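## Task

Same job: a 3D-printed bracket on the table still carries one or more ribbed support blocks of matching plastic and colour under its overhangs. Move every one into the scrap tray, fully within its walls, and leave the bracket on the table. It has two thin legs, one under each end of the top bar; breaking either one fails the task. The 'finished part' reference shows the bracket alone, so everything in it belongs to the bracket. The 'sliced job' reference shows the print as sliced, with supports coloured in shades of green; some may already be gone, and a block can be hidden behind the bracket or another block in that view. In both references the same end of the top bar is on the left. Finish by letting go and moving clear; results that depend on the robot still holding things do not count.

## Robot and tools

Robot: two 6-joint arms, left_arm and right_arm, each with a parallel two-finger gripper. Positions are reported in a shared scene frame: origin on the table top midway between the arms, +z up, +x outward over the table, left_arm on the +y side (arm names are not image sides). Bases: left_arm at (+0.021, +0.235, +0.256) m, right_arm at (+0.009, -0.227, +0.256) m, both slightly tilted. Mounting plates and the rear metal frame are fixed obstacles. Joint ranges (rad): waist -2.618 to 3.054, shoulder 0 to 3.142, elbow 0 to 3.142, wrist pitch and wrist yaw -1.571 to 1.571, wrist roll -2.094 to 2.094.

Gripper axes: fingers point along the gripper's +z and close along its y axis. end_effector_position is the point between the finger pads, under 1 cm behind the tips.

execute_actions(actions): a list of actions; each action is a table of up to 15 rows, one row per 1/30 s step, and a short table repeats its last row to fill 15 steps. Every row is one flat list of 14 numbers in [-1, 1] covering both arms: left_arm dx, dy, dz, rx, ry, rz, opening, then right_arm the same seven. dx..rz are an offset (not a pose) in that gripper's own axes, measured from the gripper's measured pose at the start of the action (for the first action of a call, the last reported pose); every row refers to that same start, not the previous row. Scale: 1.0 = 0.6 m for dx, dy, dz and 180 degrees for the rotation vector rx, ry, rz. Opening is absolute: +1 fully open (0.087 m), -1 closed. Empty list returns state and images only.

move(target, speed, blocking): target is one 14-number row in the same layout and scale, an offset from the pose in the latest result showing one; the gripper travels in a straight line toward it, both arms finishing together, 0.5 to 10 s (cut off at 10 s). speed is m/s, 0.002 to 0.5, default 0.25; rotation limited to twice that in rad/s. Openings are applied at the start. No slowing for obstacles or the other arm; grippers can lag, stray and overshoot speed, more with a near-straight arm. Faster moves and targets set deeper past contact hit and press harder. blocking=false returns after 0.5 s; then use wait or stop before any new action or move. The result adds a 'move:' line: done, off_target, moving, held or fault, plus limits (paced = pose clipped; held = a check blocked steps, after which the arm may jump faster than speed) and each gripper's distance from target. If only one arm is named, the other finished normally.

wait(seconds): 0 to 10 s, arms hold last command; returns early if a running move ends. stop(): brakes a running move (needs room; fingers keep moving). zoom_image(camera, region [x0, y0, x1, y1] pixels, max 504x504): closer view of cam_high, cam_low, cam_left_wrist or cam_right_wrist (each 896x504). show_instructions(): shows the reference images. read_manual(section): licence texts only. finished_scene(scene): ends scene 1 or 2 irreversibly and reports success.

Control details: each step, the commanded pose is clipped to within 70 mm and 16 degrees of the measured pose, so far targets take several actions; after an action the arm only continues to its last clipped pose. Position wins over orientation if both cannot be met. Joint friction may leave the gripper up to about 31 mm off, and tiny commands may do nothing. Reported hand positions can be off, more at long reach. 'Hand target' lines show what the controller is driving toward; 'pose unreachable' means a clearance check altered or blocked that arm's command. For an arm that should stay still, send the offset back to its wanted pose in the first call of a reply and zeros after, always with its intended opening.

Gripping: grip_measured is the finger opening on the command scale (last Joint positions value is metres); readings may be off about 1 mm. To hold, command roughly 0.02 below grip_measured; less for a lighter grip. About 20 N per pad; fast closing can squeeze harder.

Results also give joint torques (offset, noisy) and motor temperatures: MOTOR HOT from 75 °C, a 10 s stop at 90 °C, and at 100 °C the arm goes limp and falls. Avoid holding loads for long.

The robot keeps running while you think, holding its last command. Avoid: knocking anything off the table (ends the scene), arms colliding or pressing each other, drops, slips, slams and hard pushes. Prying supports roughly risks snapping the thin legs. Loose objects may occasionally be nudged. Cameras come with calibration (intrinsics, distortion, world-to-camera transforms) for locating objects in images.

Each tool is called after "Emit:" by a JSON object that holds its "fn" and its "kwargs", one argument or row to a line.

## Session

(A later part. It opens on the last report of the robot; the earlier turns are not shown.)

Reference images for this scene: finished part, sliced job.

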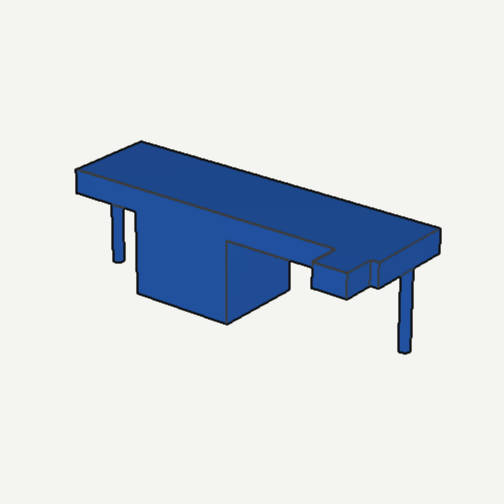

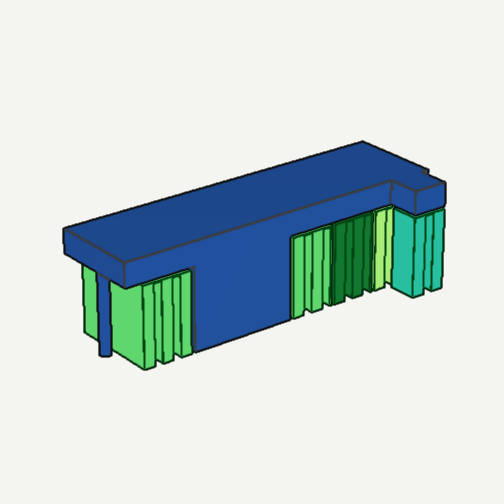

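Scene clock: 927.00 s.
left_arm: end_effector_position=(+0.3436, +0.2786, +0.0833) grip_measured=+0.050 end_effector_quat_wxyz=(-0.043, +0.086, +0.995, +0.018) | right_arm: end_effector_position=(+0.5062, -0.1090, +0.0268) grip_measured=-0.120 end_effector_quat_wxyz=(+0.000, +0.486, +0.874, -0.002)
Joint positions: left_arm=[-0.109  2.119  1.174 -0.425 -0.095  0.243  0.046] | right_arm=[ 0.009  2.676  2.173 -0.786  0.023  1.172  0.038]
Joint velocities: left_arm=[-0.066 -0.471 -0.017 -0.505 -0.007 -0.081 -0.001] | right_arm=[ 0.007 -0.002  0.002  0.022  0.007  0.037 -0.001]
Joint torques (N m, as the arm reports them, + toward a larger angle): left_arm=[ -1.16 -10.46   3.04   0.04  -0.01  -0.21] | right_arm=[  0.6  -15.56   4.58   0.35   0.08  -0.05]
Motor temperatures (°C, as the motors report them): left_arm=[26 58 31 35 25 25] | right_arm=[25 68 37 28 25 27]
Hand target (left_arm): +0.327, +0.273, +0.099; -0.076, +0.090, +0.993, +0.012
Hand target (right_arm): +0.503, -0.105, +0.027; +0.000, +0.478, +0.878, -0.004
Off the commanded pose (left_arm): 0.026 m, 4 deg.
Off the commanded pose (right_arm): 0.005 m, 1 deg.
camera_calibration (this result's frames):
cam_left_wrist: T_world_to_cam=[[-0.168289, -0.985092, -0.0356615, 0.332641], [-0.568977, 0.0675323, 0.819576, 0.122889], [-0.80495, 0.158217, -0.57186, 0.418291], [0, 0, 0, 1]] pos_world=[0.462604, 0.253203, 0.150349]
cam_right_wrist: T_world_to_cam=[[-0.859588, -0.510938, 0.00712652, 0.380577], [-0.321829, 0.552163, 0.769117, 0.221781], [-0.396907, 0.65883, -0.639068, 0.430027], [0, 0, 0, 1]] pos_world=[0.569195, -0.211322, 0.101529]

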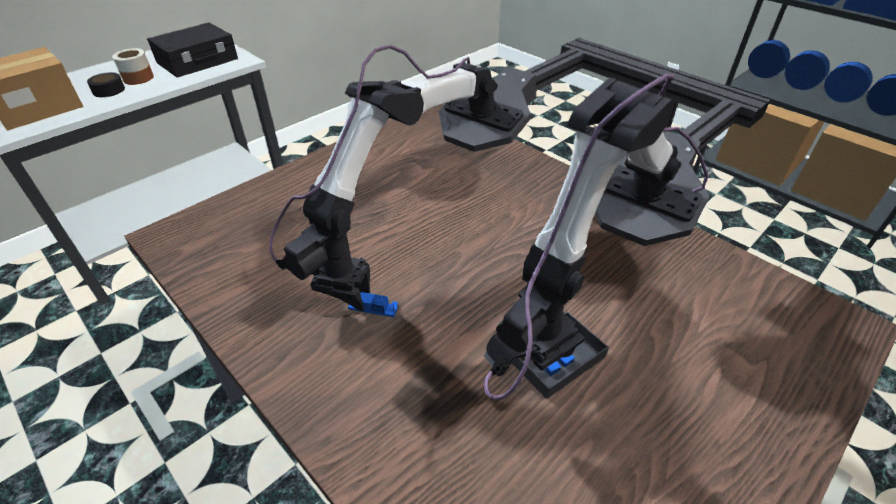

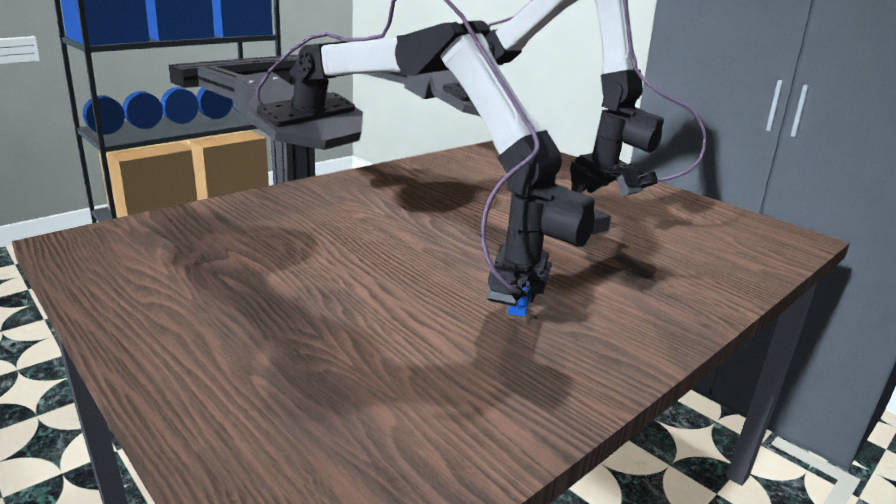

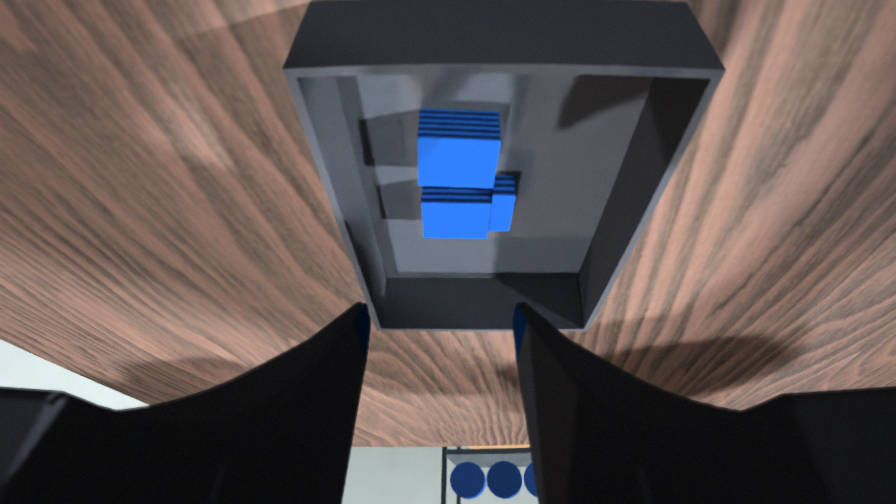

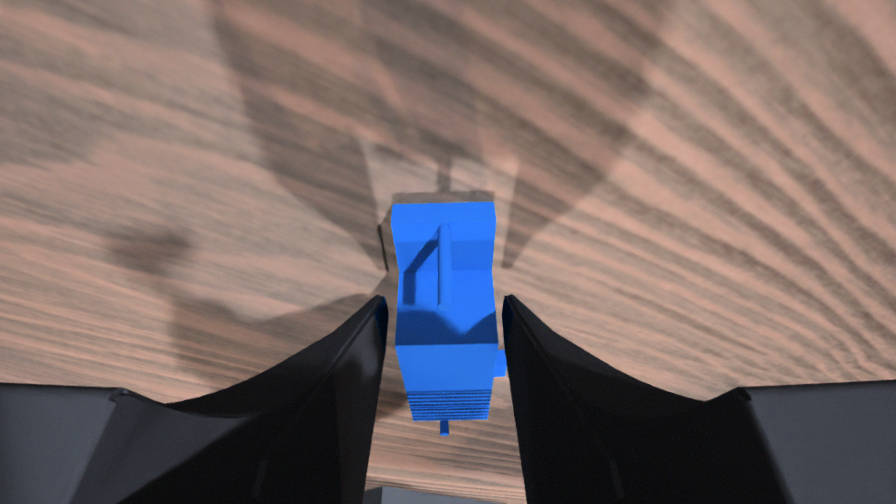

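Emit:
{"fn": "execute_actions", "kwargs": {
  "actions": [
    [[0,0,-0.03,0,0,0,0.05,0,0,0.005,0,0,0,-0.16],[0,0,-0.03,0,0,0,0.05,0,0,0.005,0,0,0,-0.20],[0,0,-0.03,0,0,0,0.05,0,0,0.005,0,0,0,-0.23],[0,0,-0.03,0,0,0,0.05,0,0,0.005,0,0,0,-0.26],[0,0,-0.03,0,0,0,0.05,0,0,0.005,0,0,0,-0.28],[0,0,-0.03,0,0,0,0.05,0,0,0.005,0,0,0,-0.30],[0,0,-0.03,0,0,0,0.05,0,0,0.005,0,0,0,-0.315],[0,0,-0.03,0,0,0,0.05,0,0,0.005,0,0,0,-0.33],[0,0,-0.03,0,0,0,0.05,0,0,0.005,0,0,0,-0.34],[0,0,-0.03,0,0,0,0.05,0,0,0.005,0,0,0,-0.35],[0,0,-0.03,0,0,0,0.05,0,0,0.005,0,0,0,-0.37],[0,0,-0.03,0,0,0,0.05,0,0,0.005,0,0,0,-0.39],[0,0,-0.03,0,0,0,0.05,0,0,0.005,0,0,0,-0.41],[0,0,-0.03,0,0,0,0.05,0,0,0.005,0,0,0,-0.43],[0,0,-0.03,0,0,0,0.05,0,0,0.005,0,0,0,-0.45]],
    [[0,0,0,0,0,0,0.05,0,0,0.01,0,0,0,-0.45],[0,0,0,0,0,0,0.05,0,0,0.013,0,0,0,-0.45],[0,0,0,0,0,0,0.05,0,0,0.016,0,0,0,-0.45],[0,0,0,0,0,0,0.05,0,0,0.019,0,0,0,-0.45],[0,0,0,0,0,0,0.05,0,0,0.022,0,0,0,-0.45],[0,0,0,0,0,0,0.05,0,0,0.025,0,0,0,-0.45]]
  ]
}}

Scene clock: 935.83 s.
left_arm: end_effector_position=(+0.3355, +0.2765, +0.0973) grip_measured=+0.050 end_effector_quat_wxyz=(-0.061, +0.087, +0.994, +0.014) | right_arm: end_effector_position=(+0.5077, -0.1086, +0.0262) grip_measured=-0.339 end_effector_quat_wxyz=(+0.001, +0.485, +0.874, -0.001)
Joint positions: left_arm=[-0.114  2.084  1.174 -0.497 -0.095  0.238  0.046] | right_arm=[ 0.009  2.681  2.182 -0.787  0.022  1.17   0.029]
Joint velocities: left_arm=[-0.007 -0.017 -0.007 -0.051  0.022 -0.066 -0.001] | right_arm=[-0.012 -0.002  0.002 -0.066  0.066 -0.037  0.001]
Joint torques (N m, as the arm reports them, + toward a larger angle): left_arm=[-0.12 -9.83  3.98  0.18  0.06 -0.16] | right_arm=[ -0.29 -12.08   7.35   0.5    0.     0.  ]
Motor temperatures (°C, as the motors report them): left_arm=[26 59 31 35 25 25] | right_arm=[25 71 37 28 25 27]
Hand target (left_arm): +0.335, +0.277, +0.097; -0.061, +0.087, +0.994, +0.014
Hand target (right_arm): +0.506, -0.109, +0.012; +0.000, +0.485, +0.874, -0.002
Off the commanded pose (left_arm): 0.000 m, 0 deg.
Off the commanded pose (right_arm): 0.014 m, 0 deg.
camera_calibration (this result's frames):
cam_left_wrist: T_world_to_cam=[[-0.171427, -0.984864, -0.025585, 0.329776], [-0.53776, 0.0717809, 0.840037, 0.0932987], [-0.825486, 0.157764, -0.541926, 0.424136], [0, 0, 0, 1]] pos_world=[0.456823, 0.251174, 0.159913]
cam_right_wrist: T_world_to_cam=[[-0.858854, -0.512205, 0.00401463, 0.38155], [-0.32486, 0.550743, 0.768861, 0.223887], [-0.396026, 0.659035, -0.639403, 0.429571], [0, 0, 0, 1]] pos_world=[0.570548, -0.210975, 0.101]

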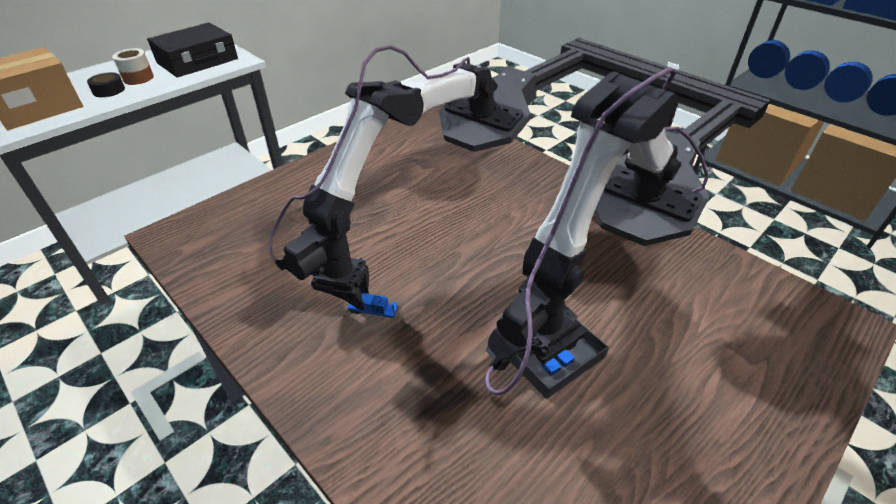

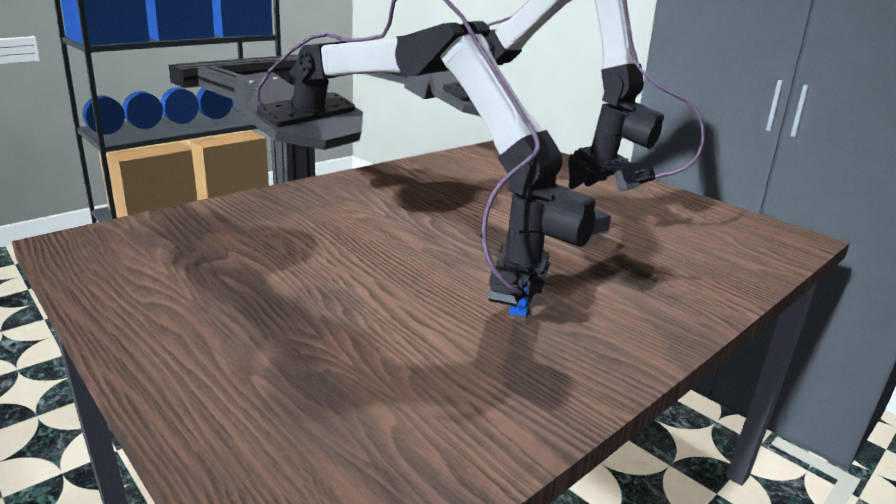

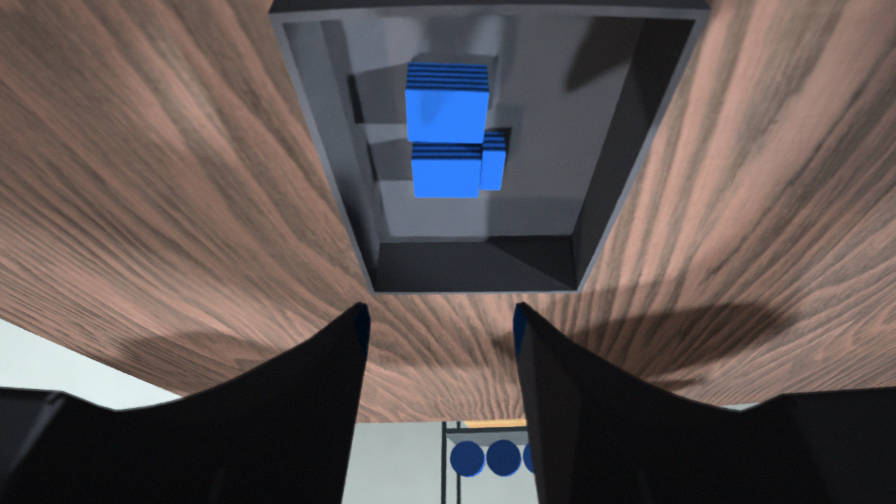

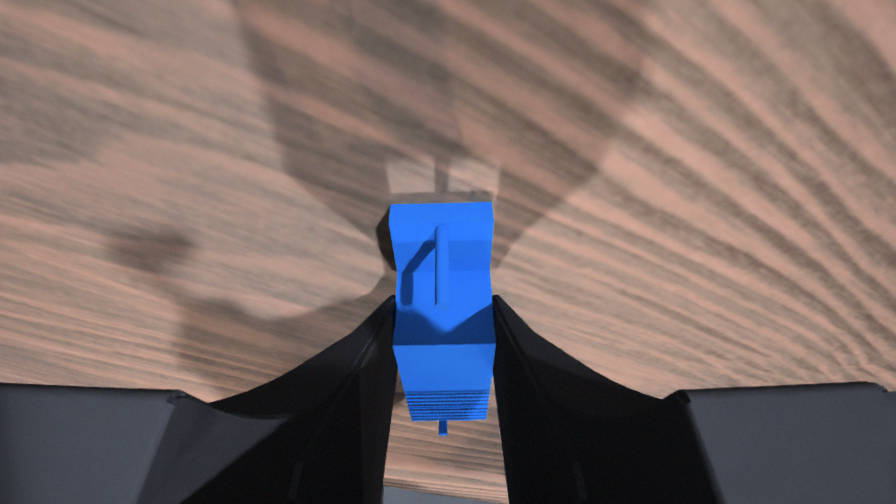

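Emit:
{"fn": "move", "kwargs": {
  "target": [-0.2862,-0.4717,0.0103,0.1735,-0.4447,0.2338,0.4,0,0,0.032,0,0,0,-0.45],
  "speed": 0.35
}}

Scene clock: 952.33 s.
left_arm: end_effector_position=(+0.4519, -0.0299, +0.0743) grip_measured=+0.400 end_effector_quat_wxyz=(+0.553, +0.370, +0.681, -0.305) | right_arm: end_effector_position=(+0.5090, -0.1081, +0.0261) grip_measured=-0.339 end_effector_quat_wxyz=(+0.001, +0.485, +0.874, -0.001)
Joint positions: left_arm=[-0.508  2.644  1.053  1.46   0.627  0.34   0.061] | right_arm=[ 0.009  2.69   2.2   -0.798  0.021  1.17   0.029]
Joint velocities: left_arm=[-0.002  0.027  0.002 -0.066 -0.051 -0.007 -0.   ] | right_arm=[ 0.007  0.012 -0.007 -0.007  0.007 -0.007  0.   ]
Joint torques (N m, as the arm reports them, + toward a larger angle): left_arm=[-2.38 -8.1   3.46  1.91  0.32 -0.19] | right_arm=[ -0.33 -11.43   7.31   0.65   0.02   0.01]
Motor temperatures (°C, as the motors report them): left_arm=[26 59 31 35 25 25] | right_arm=[25 69 37 28 25 27]
Hand target (left_arm): +0.448, -0.035, +0.067; +0.550, +0.371, +0.680, -0.312
Hand target (right_arm): +0.507, -0.109, +0.008; +0.001, +0.485, +0.874, -0.001
Off the commanded pose (left_arm): 0.009 m, 1 deg.
Off the commanded pose (right_arm): 0.019 m, 0 deg.
move: off_target (right_arm)
camera_calibration (this result's frames):
cam_left_wrist: T_world_to_cam=[[-0.837342, -0.546587, 0.0100398, 0.35879], [-0.485585, 0.735202, -0.472955, 0.291053], [0.25113, -0.4009, -0.88103, 0.0781186], [0, 0, 0, 1]] pos_world=[0.422143, 0.0134448, 0.202878]
cam_right_wrist: T_world_to_cam=[[-0.858842, -0.512224, 0.00415515, 0.382975], [-0.324105, 0.54967, 0.769947, 0.223647], [-0.396669, 0.659916, -0.638094, 0.430088], [0, 0, 0, 1]] pos_world=[0.572003, -0.210585, 0.100649]

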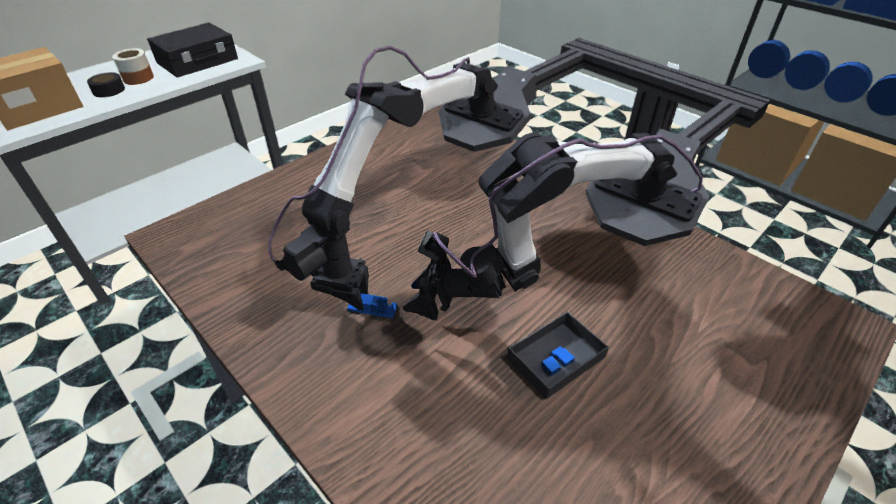

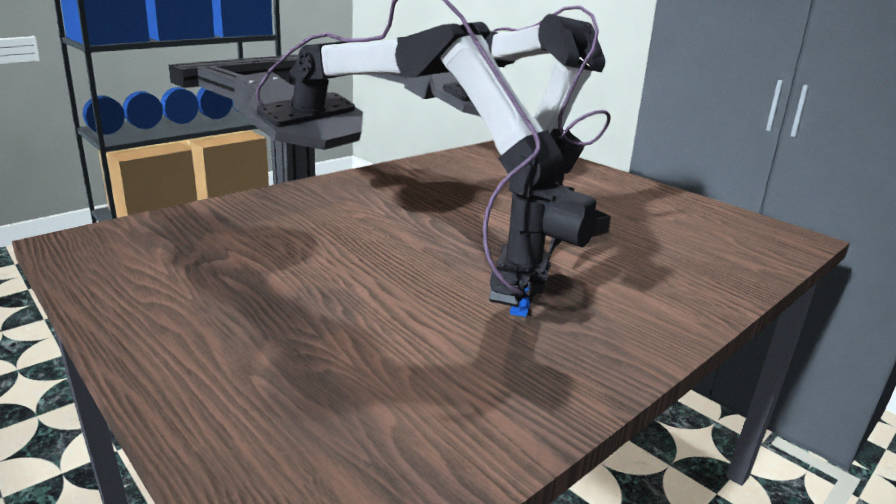

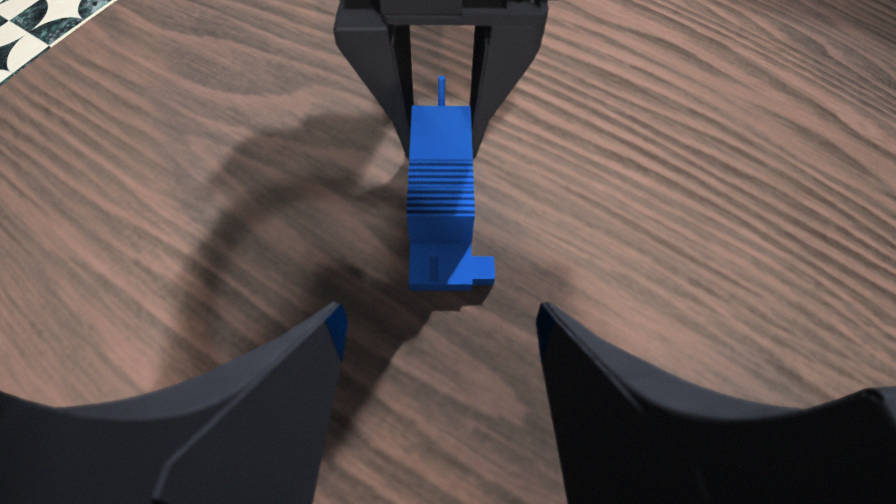

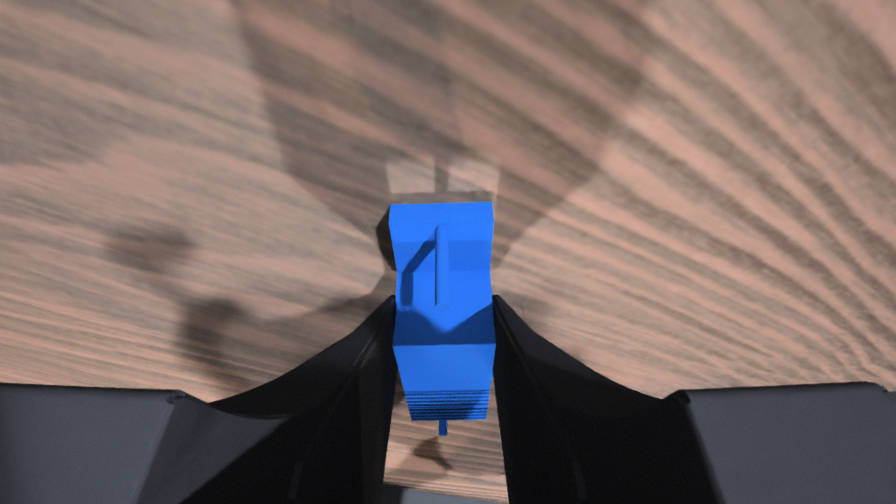

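Emit:
{"fn": "zoom_image", "kwargs": {
  "camera": "cam_left_wrist",
  "region": [360, 60, 540, 310]
}}

Region (360, 60, 540, 310) of cam_left_wrist's 896x504 image, scaled by 2.016, with more detail than that image has; it fills the left 363 columns of this view, and the rest is white.

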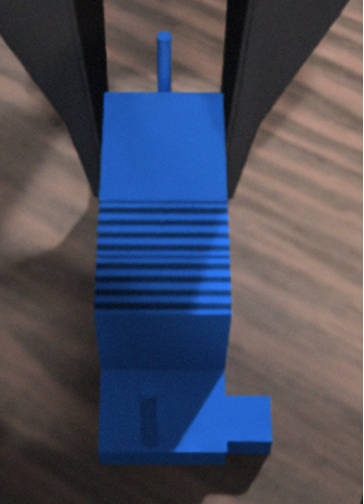

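Emit:
{"fn": "move", "kwargs": {
  "target": [0.058,-0.008,0.105,0,0,0,0.4,0,0,0.032,0,0,0,-0.45],
  "speed": 0.1
}}

Scene clock: 972.83 s.
left_arm: end_effector_position=(+0.4842, -0.0754, +0.0460) grip_measured=+0.400 end_effector_quat_wxyz=(+0.572, +0.371, +0.667, -0.301) | right_arm: end_effector_position=(+0.5111, -0.1075, +0.0262) grip_measured=-0.339 end_effector_quat_wxyz=(+0.001, +0.485, +0.874, +0.001)
Joint positions: left_arm=[-0.574  2.817  1.355  1.384  0.565  0.334  0.061] | right_arm=[ 0.009  2.699  2.22  -0.807  0.019  1.17   0.029]
Joint velocities: left_arm=[-0.002 -0.002 -0.002 -0.095 -0.007 -0.022 -0.   ] | right_arm=[-0.002  0.007 -0.002 -0.051  0.007 -0.007  0.   ]
Joint torques (N m, as the arm reports them, + toward a larger angle): left_arm=[-2.75 -8.93  4.45  1.57  0.13 -0.24] | right_arm=[ -0.31 -11.46   7.3    0.63   0.02   0.02]
Motor temperatures (°C, as the motors report them): left_arm=[26 58 30 38 25 25] | right_arm=[25 67 37 28 25 27]
Hand target (left_arm): +0.475, -0.078, +0.029; +0.553, +0.370, +0.681, -0.306
Hand target (right_arm): +0.508, -0.108, +0.008; +0.001, +0.485, +0.874, -0.001
Off the commanded pose (left_arm): 0.020 m, 3 deg.
Off the commanded pose (right_arm): 0.019 m, 0 deg.
move: off_target (left_arm, right_arm)
camera_calibration (this result's frames):
cam_left_wrist: T_world_to_cam=[[-0.835044, -0.549825, -0.0198351, 0.361189], [-0.465528, 0.725314, -0.507152, 0.317872], [0.293232, -0.41426, -0.861629, 0.00454479], [0, 0, 0, 1]] pos_world=[0.448255, -0.0300831, 0.172289]
cam_right_wrist: T_world_to_cam=[[-0.85886, -0.512206, 0.00217143, 0.385102], [-0.325067, 0.548335, 0.770493, 0.224259], [-0.395842, 0.66104, -0.637445, 0.430238], [0, 0, 0, 1]] pos_world=[0.573954, -0.210122, 0.100627]

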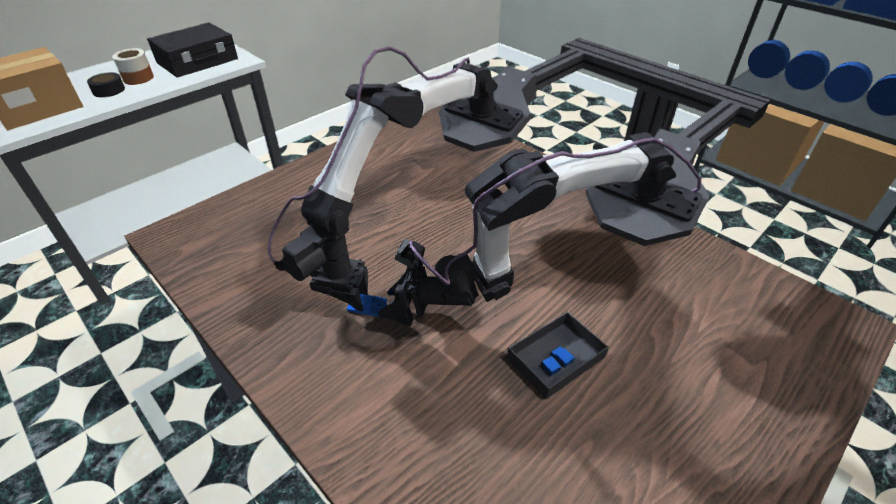

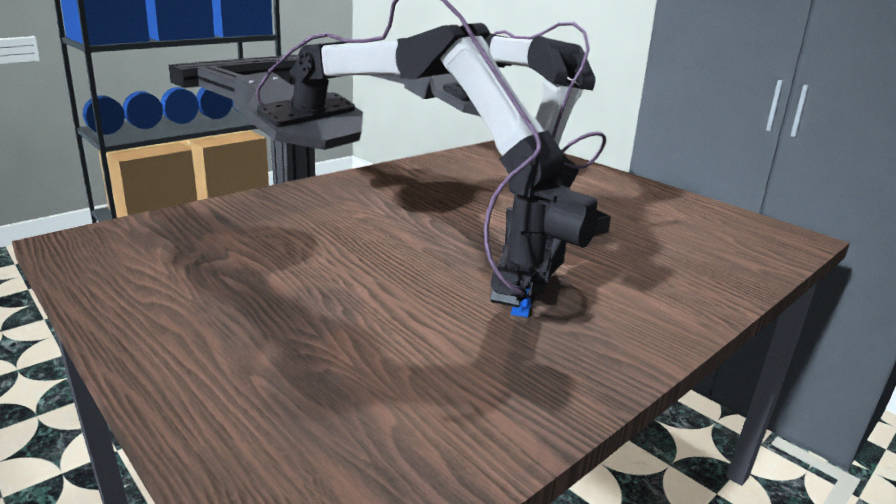

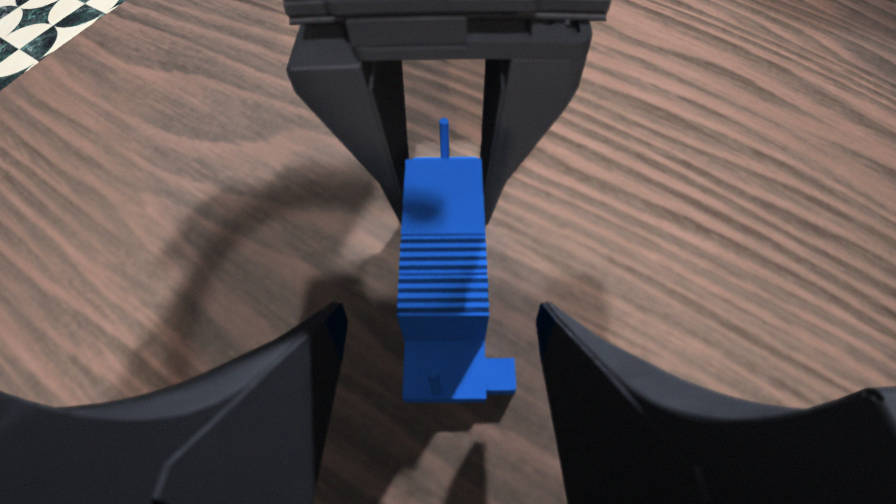

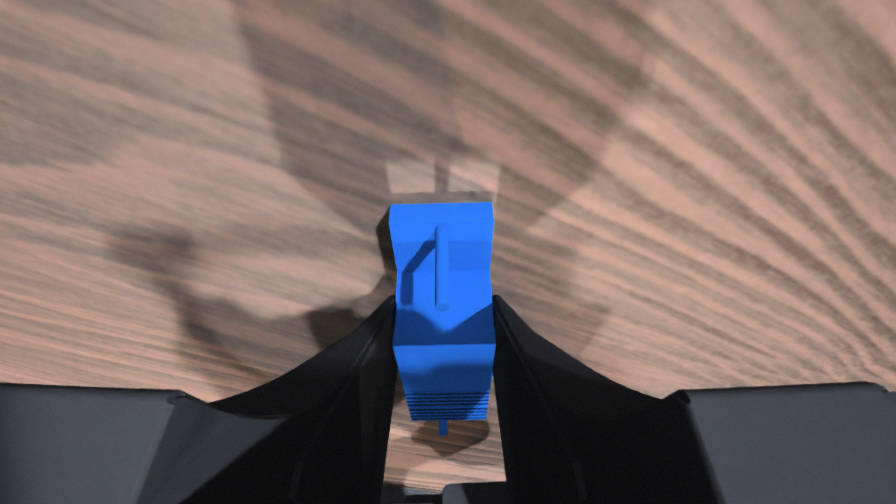

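Emit:
{"fn": "move", "kwargs": {
  "target": [0.045,-0.011,0.017,0,0.008,0,0.4,0.002,-0.005,0.031,0,0,0,-0.45],
  "speed": 0.05
}}

Scene clock: 979.97 s.
left_arm: end_effector_position=(+0.4895, -0.0780, +0.0329) grip_measured=+0.400 end_effector_quat_wxyz=(+0.577, +0.372, +0.665, -0.295) | right_arm: end_effector_position=(+0.5126, -0.1073, +0.0266) grip_measured=-0.339 end_effector_quat_wxyz=(+0.003, +0.485, +0.874, +0.002)
Joint positions: left_arm=[-0.574  2.874  1.424  1.381  0.556  0.341  0.061] | right_arm=[ 0.009  2.698  2.22  -0.802  0.019  1.17   0.029]
Joint velocities: left_arm=[-0.007 -0.017  0.007  0.037  0.037  0.022 -0.001] | right_arm=[-0.012  0.002  0.022 -0.022  0.066  0.007  0.   ]
Joint torques (N m, as the arm reports them, + toward a larger angle): left_arm=[-3.23 -9.11  4.47  1.67  0.11 -0.11] | right_arm=[ -0.35 -12.08   5.89   0.69  -0.01  -0.01]
Motor temperatures (°C, as the motors report them): left_arm=[26 58 31 38 25 25] | right_arm=[25 67 37 28 25 27]
Hand target (left_arm): +0.481, -0.082, +0.018; +0.564, +0.375, +0.674, -0.296
Hand target (right_arm): +0.507, -0.108, +0.008; +0.001, +0.485, +0.874, +0.000
Off the commanded pose (left_arm): 0.018 m, 2 deg.
Off the commanded pose (right_arm): 0.020 m, 0 deg.
move: off_target (left_arm, right_arm)
camera_calibration (this result's frames):
cam_left_wrist: T_world_to_cam=[[-0.829664, -0.55724, -0.0337787, 0.361181], [-0.464741, 0.722936, -0.511252, 0.315217], [0.30931, -0.408469, -0.858767, -0.0169084], [0, 0, 0, 1]] pos_world=[0.451384, -0.0335234, 0.158835]
cam_right_wrist: T_world_to_cam=[[-0.858914, -0.51211, -0.00313932, 0.386696], [-0.329357, 0.547684, 0.769133, 0.226433], [-0.392161, 0.661653, -0.639081, 0.429202], [0, 0, 0, 1]] pos_world=[0.575032, -0.209966, 0.101351]

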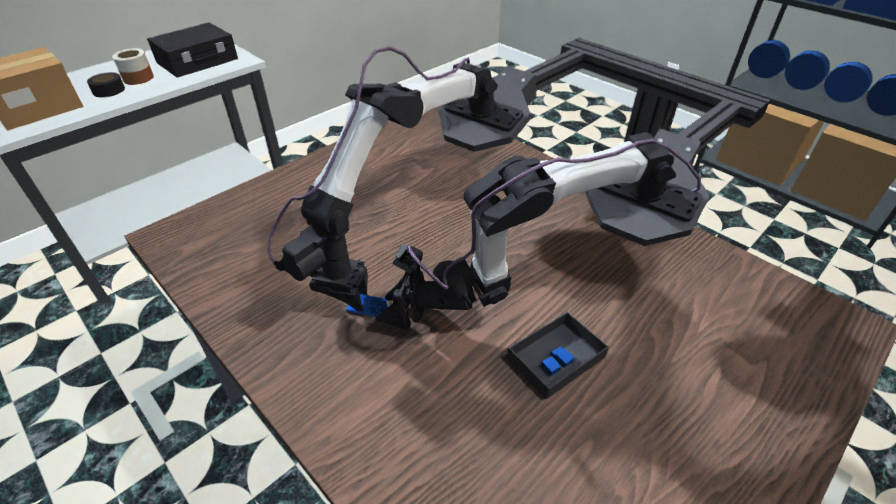

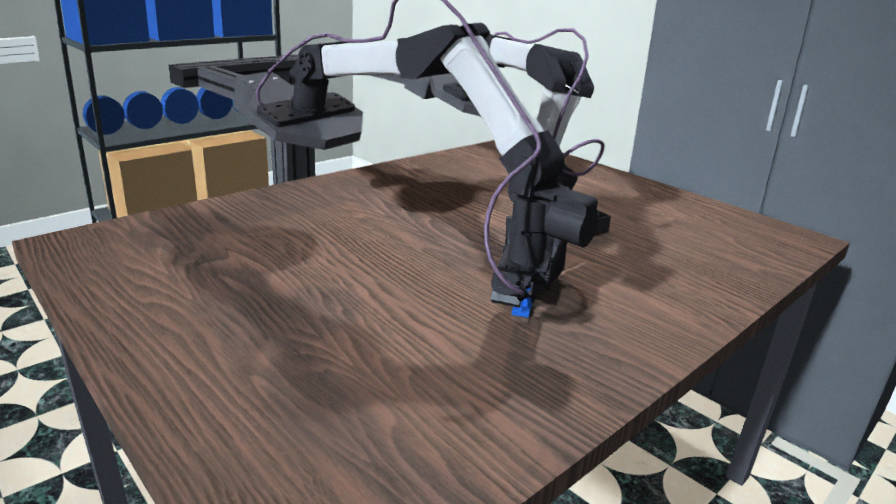

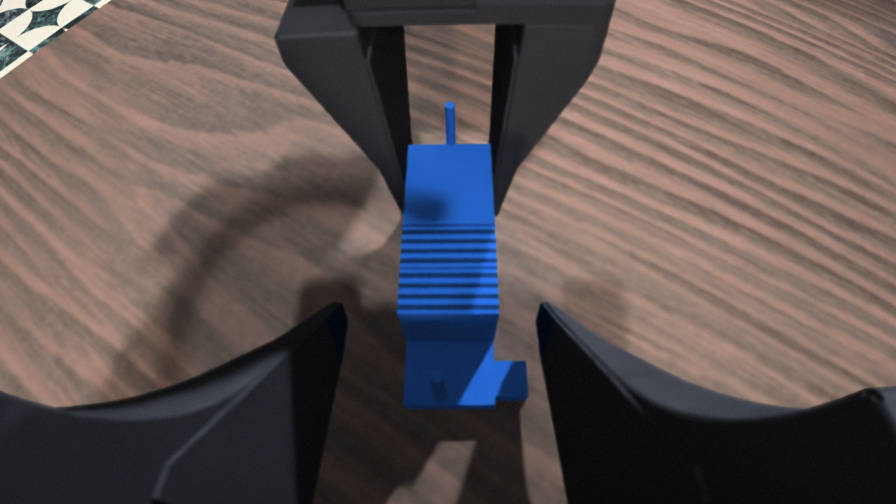

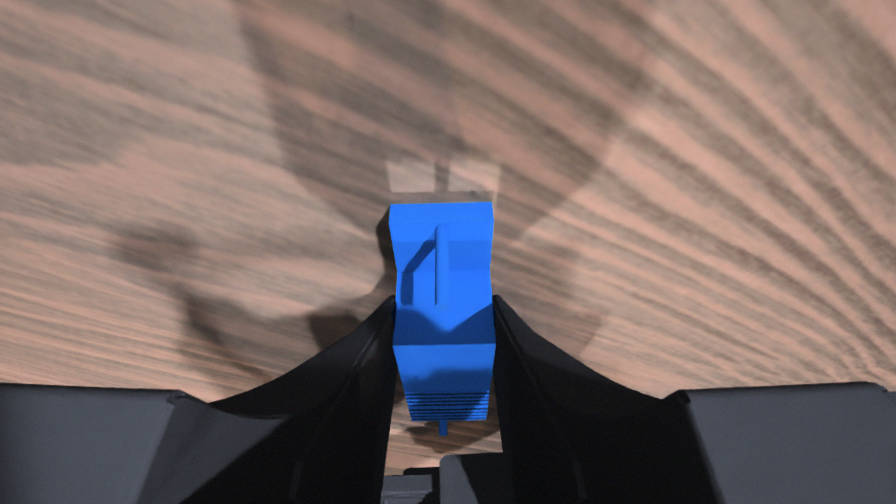

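Emit:
{"fn": "zoom_image", "kwargs": {
  "camera": "cam_left_wrist",
  "region": [330, 200, 570, 420]
}}

Region (330, 200, 570, 420) of cam_left_wrist's 896x504 image, scaled by 2.100, with more detail than that image has; it fills the top 462 rows of this view, and the rest is white.

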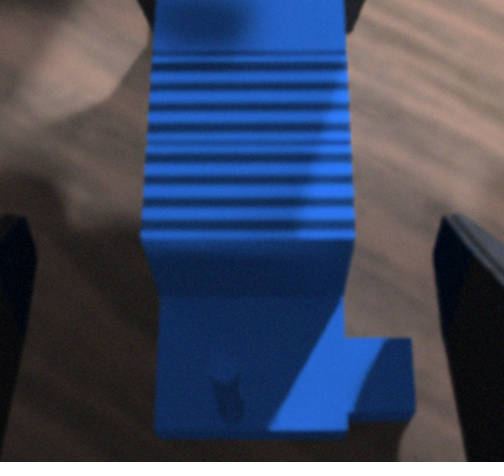

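Emit:
{"fn": "execute_actions", "kwargs": {
  "actions": [
    [[0.012,-0.014,0,0,0,0,0.35,0.002,-0.008,0.03,0,0,0,-0.45],[0.012,-0.014,0,0,0,0,0.30,0.002,-0.008,0.03,0,0,0,-0.45],[0.012,-0.014,0,0,0,0,0.25,0.002,-0.008,0.03,0,0,0,-0.45],[0.012,-0.014,0,0,0,0,0.20,0.002,-0.008,0.03,0,0,0,-0.45],[0.012,-0.014,0,0,0,0,0.15,0.002,-0.008,0.03,0,0,0,-0.45],[0.012,-0.014,0,0,0,0,0.10,0.002,-0.008,0.03,0,0,0,-0.45],[0.012,-0.014,0,0,0,0,0.05,0.002,-0.008,0.03,0,0,0,-0.45],[0.012,-0.014,0,0,0,0,0.0,0.002,-0.008,0.03,0,0,0,-0.45],[0.012,-0.014,0,0,0,0,-0.05,0.002,-0.008,0.03,0,0,0,-0.45],[0.012,-0.014,0,0,0,0,-0.10,0.002,-0.008,0.03,0,0,0,-0.45],[0.012,-0.014,0,0,0,0,-0.14,0.002,-0.008,0.03,0,0,0,-0.45],[0.012,-0.014,0,0,0,0,-0.18,0.002,-0.008,0.03,0,0,0,-0.45],[0.012,-0.014,0,0,0,0,-0.21,0.002,-0.008,0.03,0,0,0,-0.45],[0.012,-0.014,0,0,0,0,-0.24,0.002,-0.008,0.03,0,0,0,-0.45],[0.012,-0.014,0,0,0,0,-0.26,0.002,-0.008,0.03,0,0,0,-0.45]],
    [[0.012,-0.008,0,0,0,0,-0.275,0.002,-0.008,0.03,0,0,0,-0.45],[0.012,-0.008,0,0,0,0,-0.29,0.002,-0.008,0.03,0,0,0,-0.45],[0.012,-0.008,0,0,0,0,-0.305,0.002,-0.008,0.03,0,0,0,-0.45],[0.012,-0.008,0,0,0,0,-0.32,0.002,-0.008,0.03,0,0,0,-0.45],[0.012,-0.008,0,0,0,0,-0.33,0.002,-0.008,0.03,0,0,0,-0.45],[0.012,-0.008,0,0,0,0,-0.34,0.002,-0.008,0.03,0,0,0,-0.45],[0.012,-0.008,0,0,0,0,-0.35,0.002,-0.008,0.03,0,0,0,-0.45],[0.012,-0.008,0,0,0,0,-0.36,0.002,-0.008,0.03,0,0,0,-0.45],[0.012,-0.008,0,0,0,0,-0.37,0.002,-0.008,0.03,0,0,0,-0.45],[0.012,-0.008,0,0,0,0,-0.38,0.002,-0.008,0.03,0,0,0,-0.45],[0.012,-0.008,0,0,0,0,-0.39,0.002,-0.008,0.03,0,0,0,-0.45],[0.012,-0.008,0,0,0,0,-0.405,0.002,-0.008,0.03,0,0,0,-0.45],[0.012,-0.008,0,0,0,0,-0.42,0.002,-0.008,0.03,0,0,0,-0.45],[0.012,-0.008,0,0,0,0,-0.435,0.002,-0.008,0.03,0,0,0,-0.45],[0.012,-0.008,0,0,0,0,-0.45,0.002,-0.008,0.03,0,0,0,-0.45]]
  ]
}}

Scene clock: 991.60 s.
left_arm: end_effector_position=(+0.4917, -0.0785, +0.0373) grip_measured=-0.367 end_effector_quat_wxyz=(+0.586, +0.371, +0.658, -0.293) | right_arm: end_effector_position=(+0.5162, -0.1057, +0.0267) grip_measured=-0.339 end_effector_quat_wxyz=(+0.007, +0.485, +0.874, +0.009)
Joint positions: left_arm=[-0.575  2.874  1.425  1.402  0.556  0.341  0.028] | right_arm=[ 0.009  2.698  2.22  -0.787  0.014  1.17   0.029]
Joint velocities: left_arm=[ 0.002 -0.012 -0.007 -0.022  0.007  0.066 -0.   ] | right_arm=[-0.012 -0.017 -0.002  0.007 -0.022 -0.081 -0.001]
Joint torques (N m, as the arm reports them, + toward a larger angle): left_arm=[-2.62 -9.39  3.73  2.03  0.19 -0.2 ] | right_arm=[ -0.46 -12.81   4.57   0.75   0.06   0.  ]
Motor temperatures (°C, as the motors report them): left_arm=[26 58 31 38 25 25] | right_arm=[25 67 37 29 25 27]
Hand target (left_arm): +0.487, -0.080, +0.030; +0.585, +0.371, +0.659, -0.293
Hand target (right_arm): +0.509, -0.108, +0.009; +0.005, +0.485, +0.874, +0.005
Off the commanded pose (left_arm): 0.009 m, 0 deg.
Off the commanded pose (right_arm): 0.019 m, 1 deg.
camera_calibration (this result's frames):
cam_left_wrist: T_world_to_cam=[[-0.827179, -0.560067, -0.0458331, 0.361903], [-0.456783, 0.717654, -0.525663, 0.31507], [0.327299, -0.413881, -0.849457, -0.023614], [0, 0, 0, 1]] pos_world=[0.451006, -0.0331949, 0.162149]
cam_right_wrist: T_world_to_cam=[[-0.858861, -0.511839, -0.0194294, 0.391049], [-0.340145, 0.541578, 0.768762, 0.231661], [-0.38296, 0.666869, -0.63924, 0.425392], [0, 0, 0, 1]] pos_world=[0.577564, -0.208989, 0.101433]

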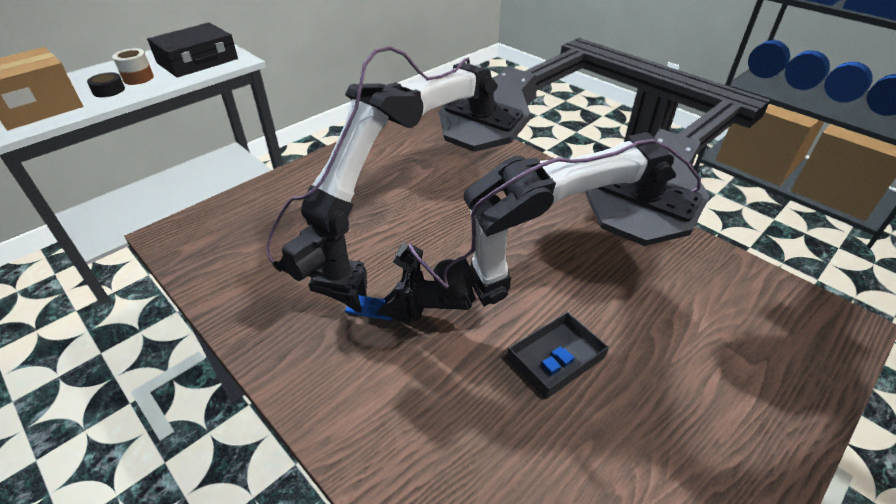

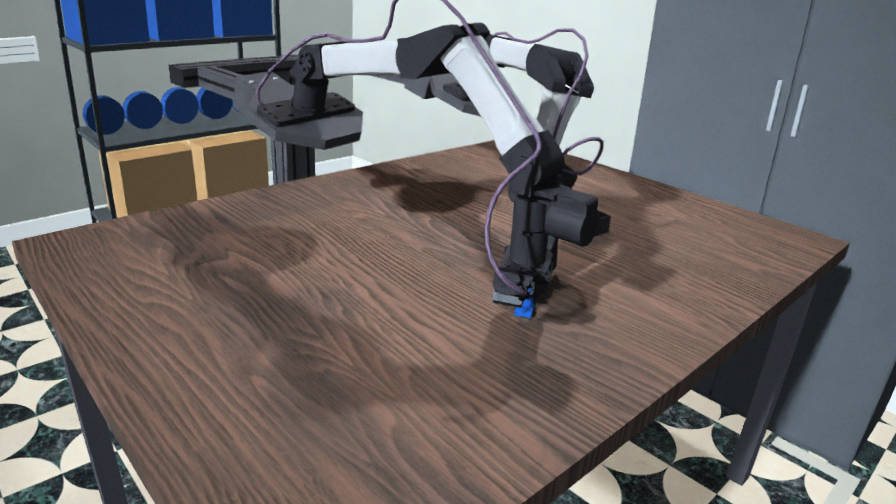

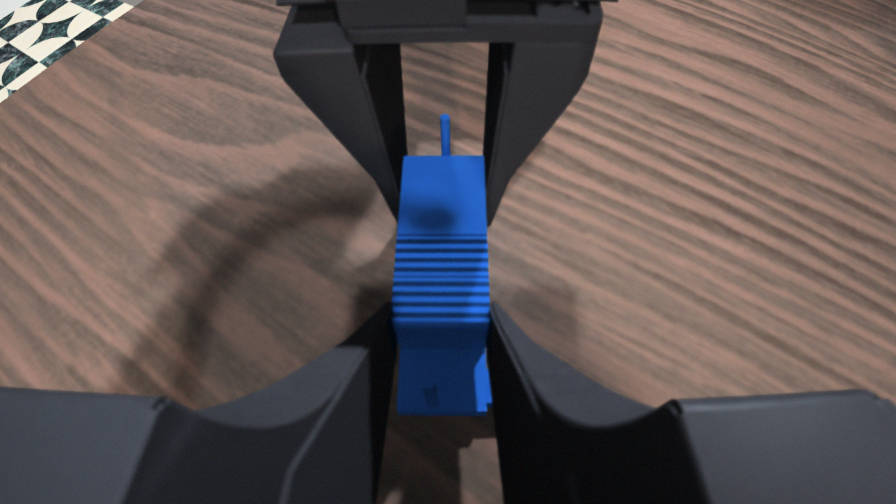

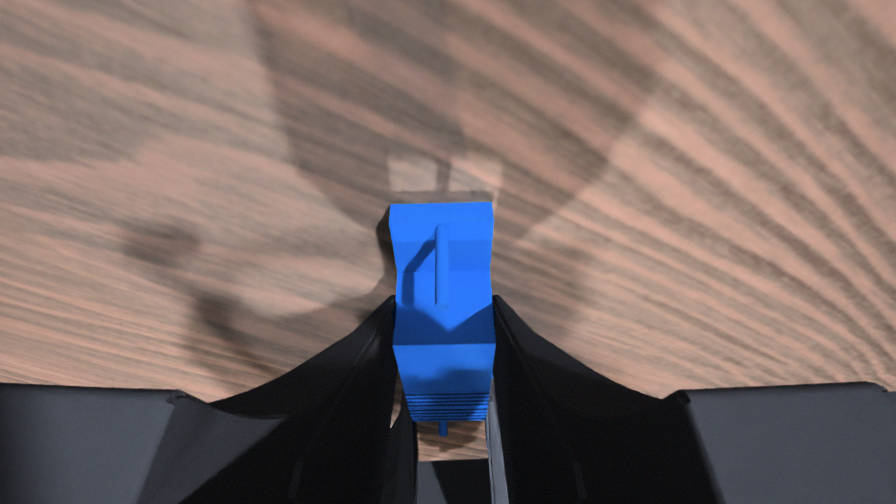

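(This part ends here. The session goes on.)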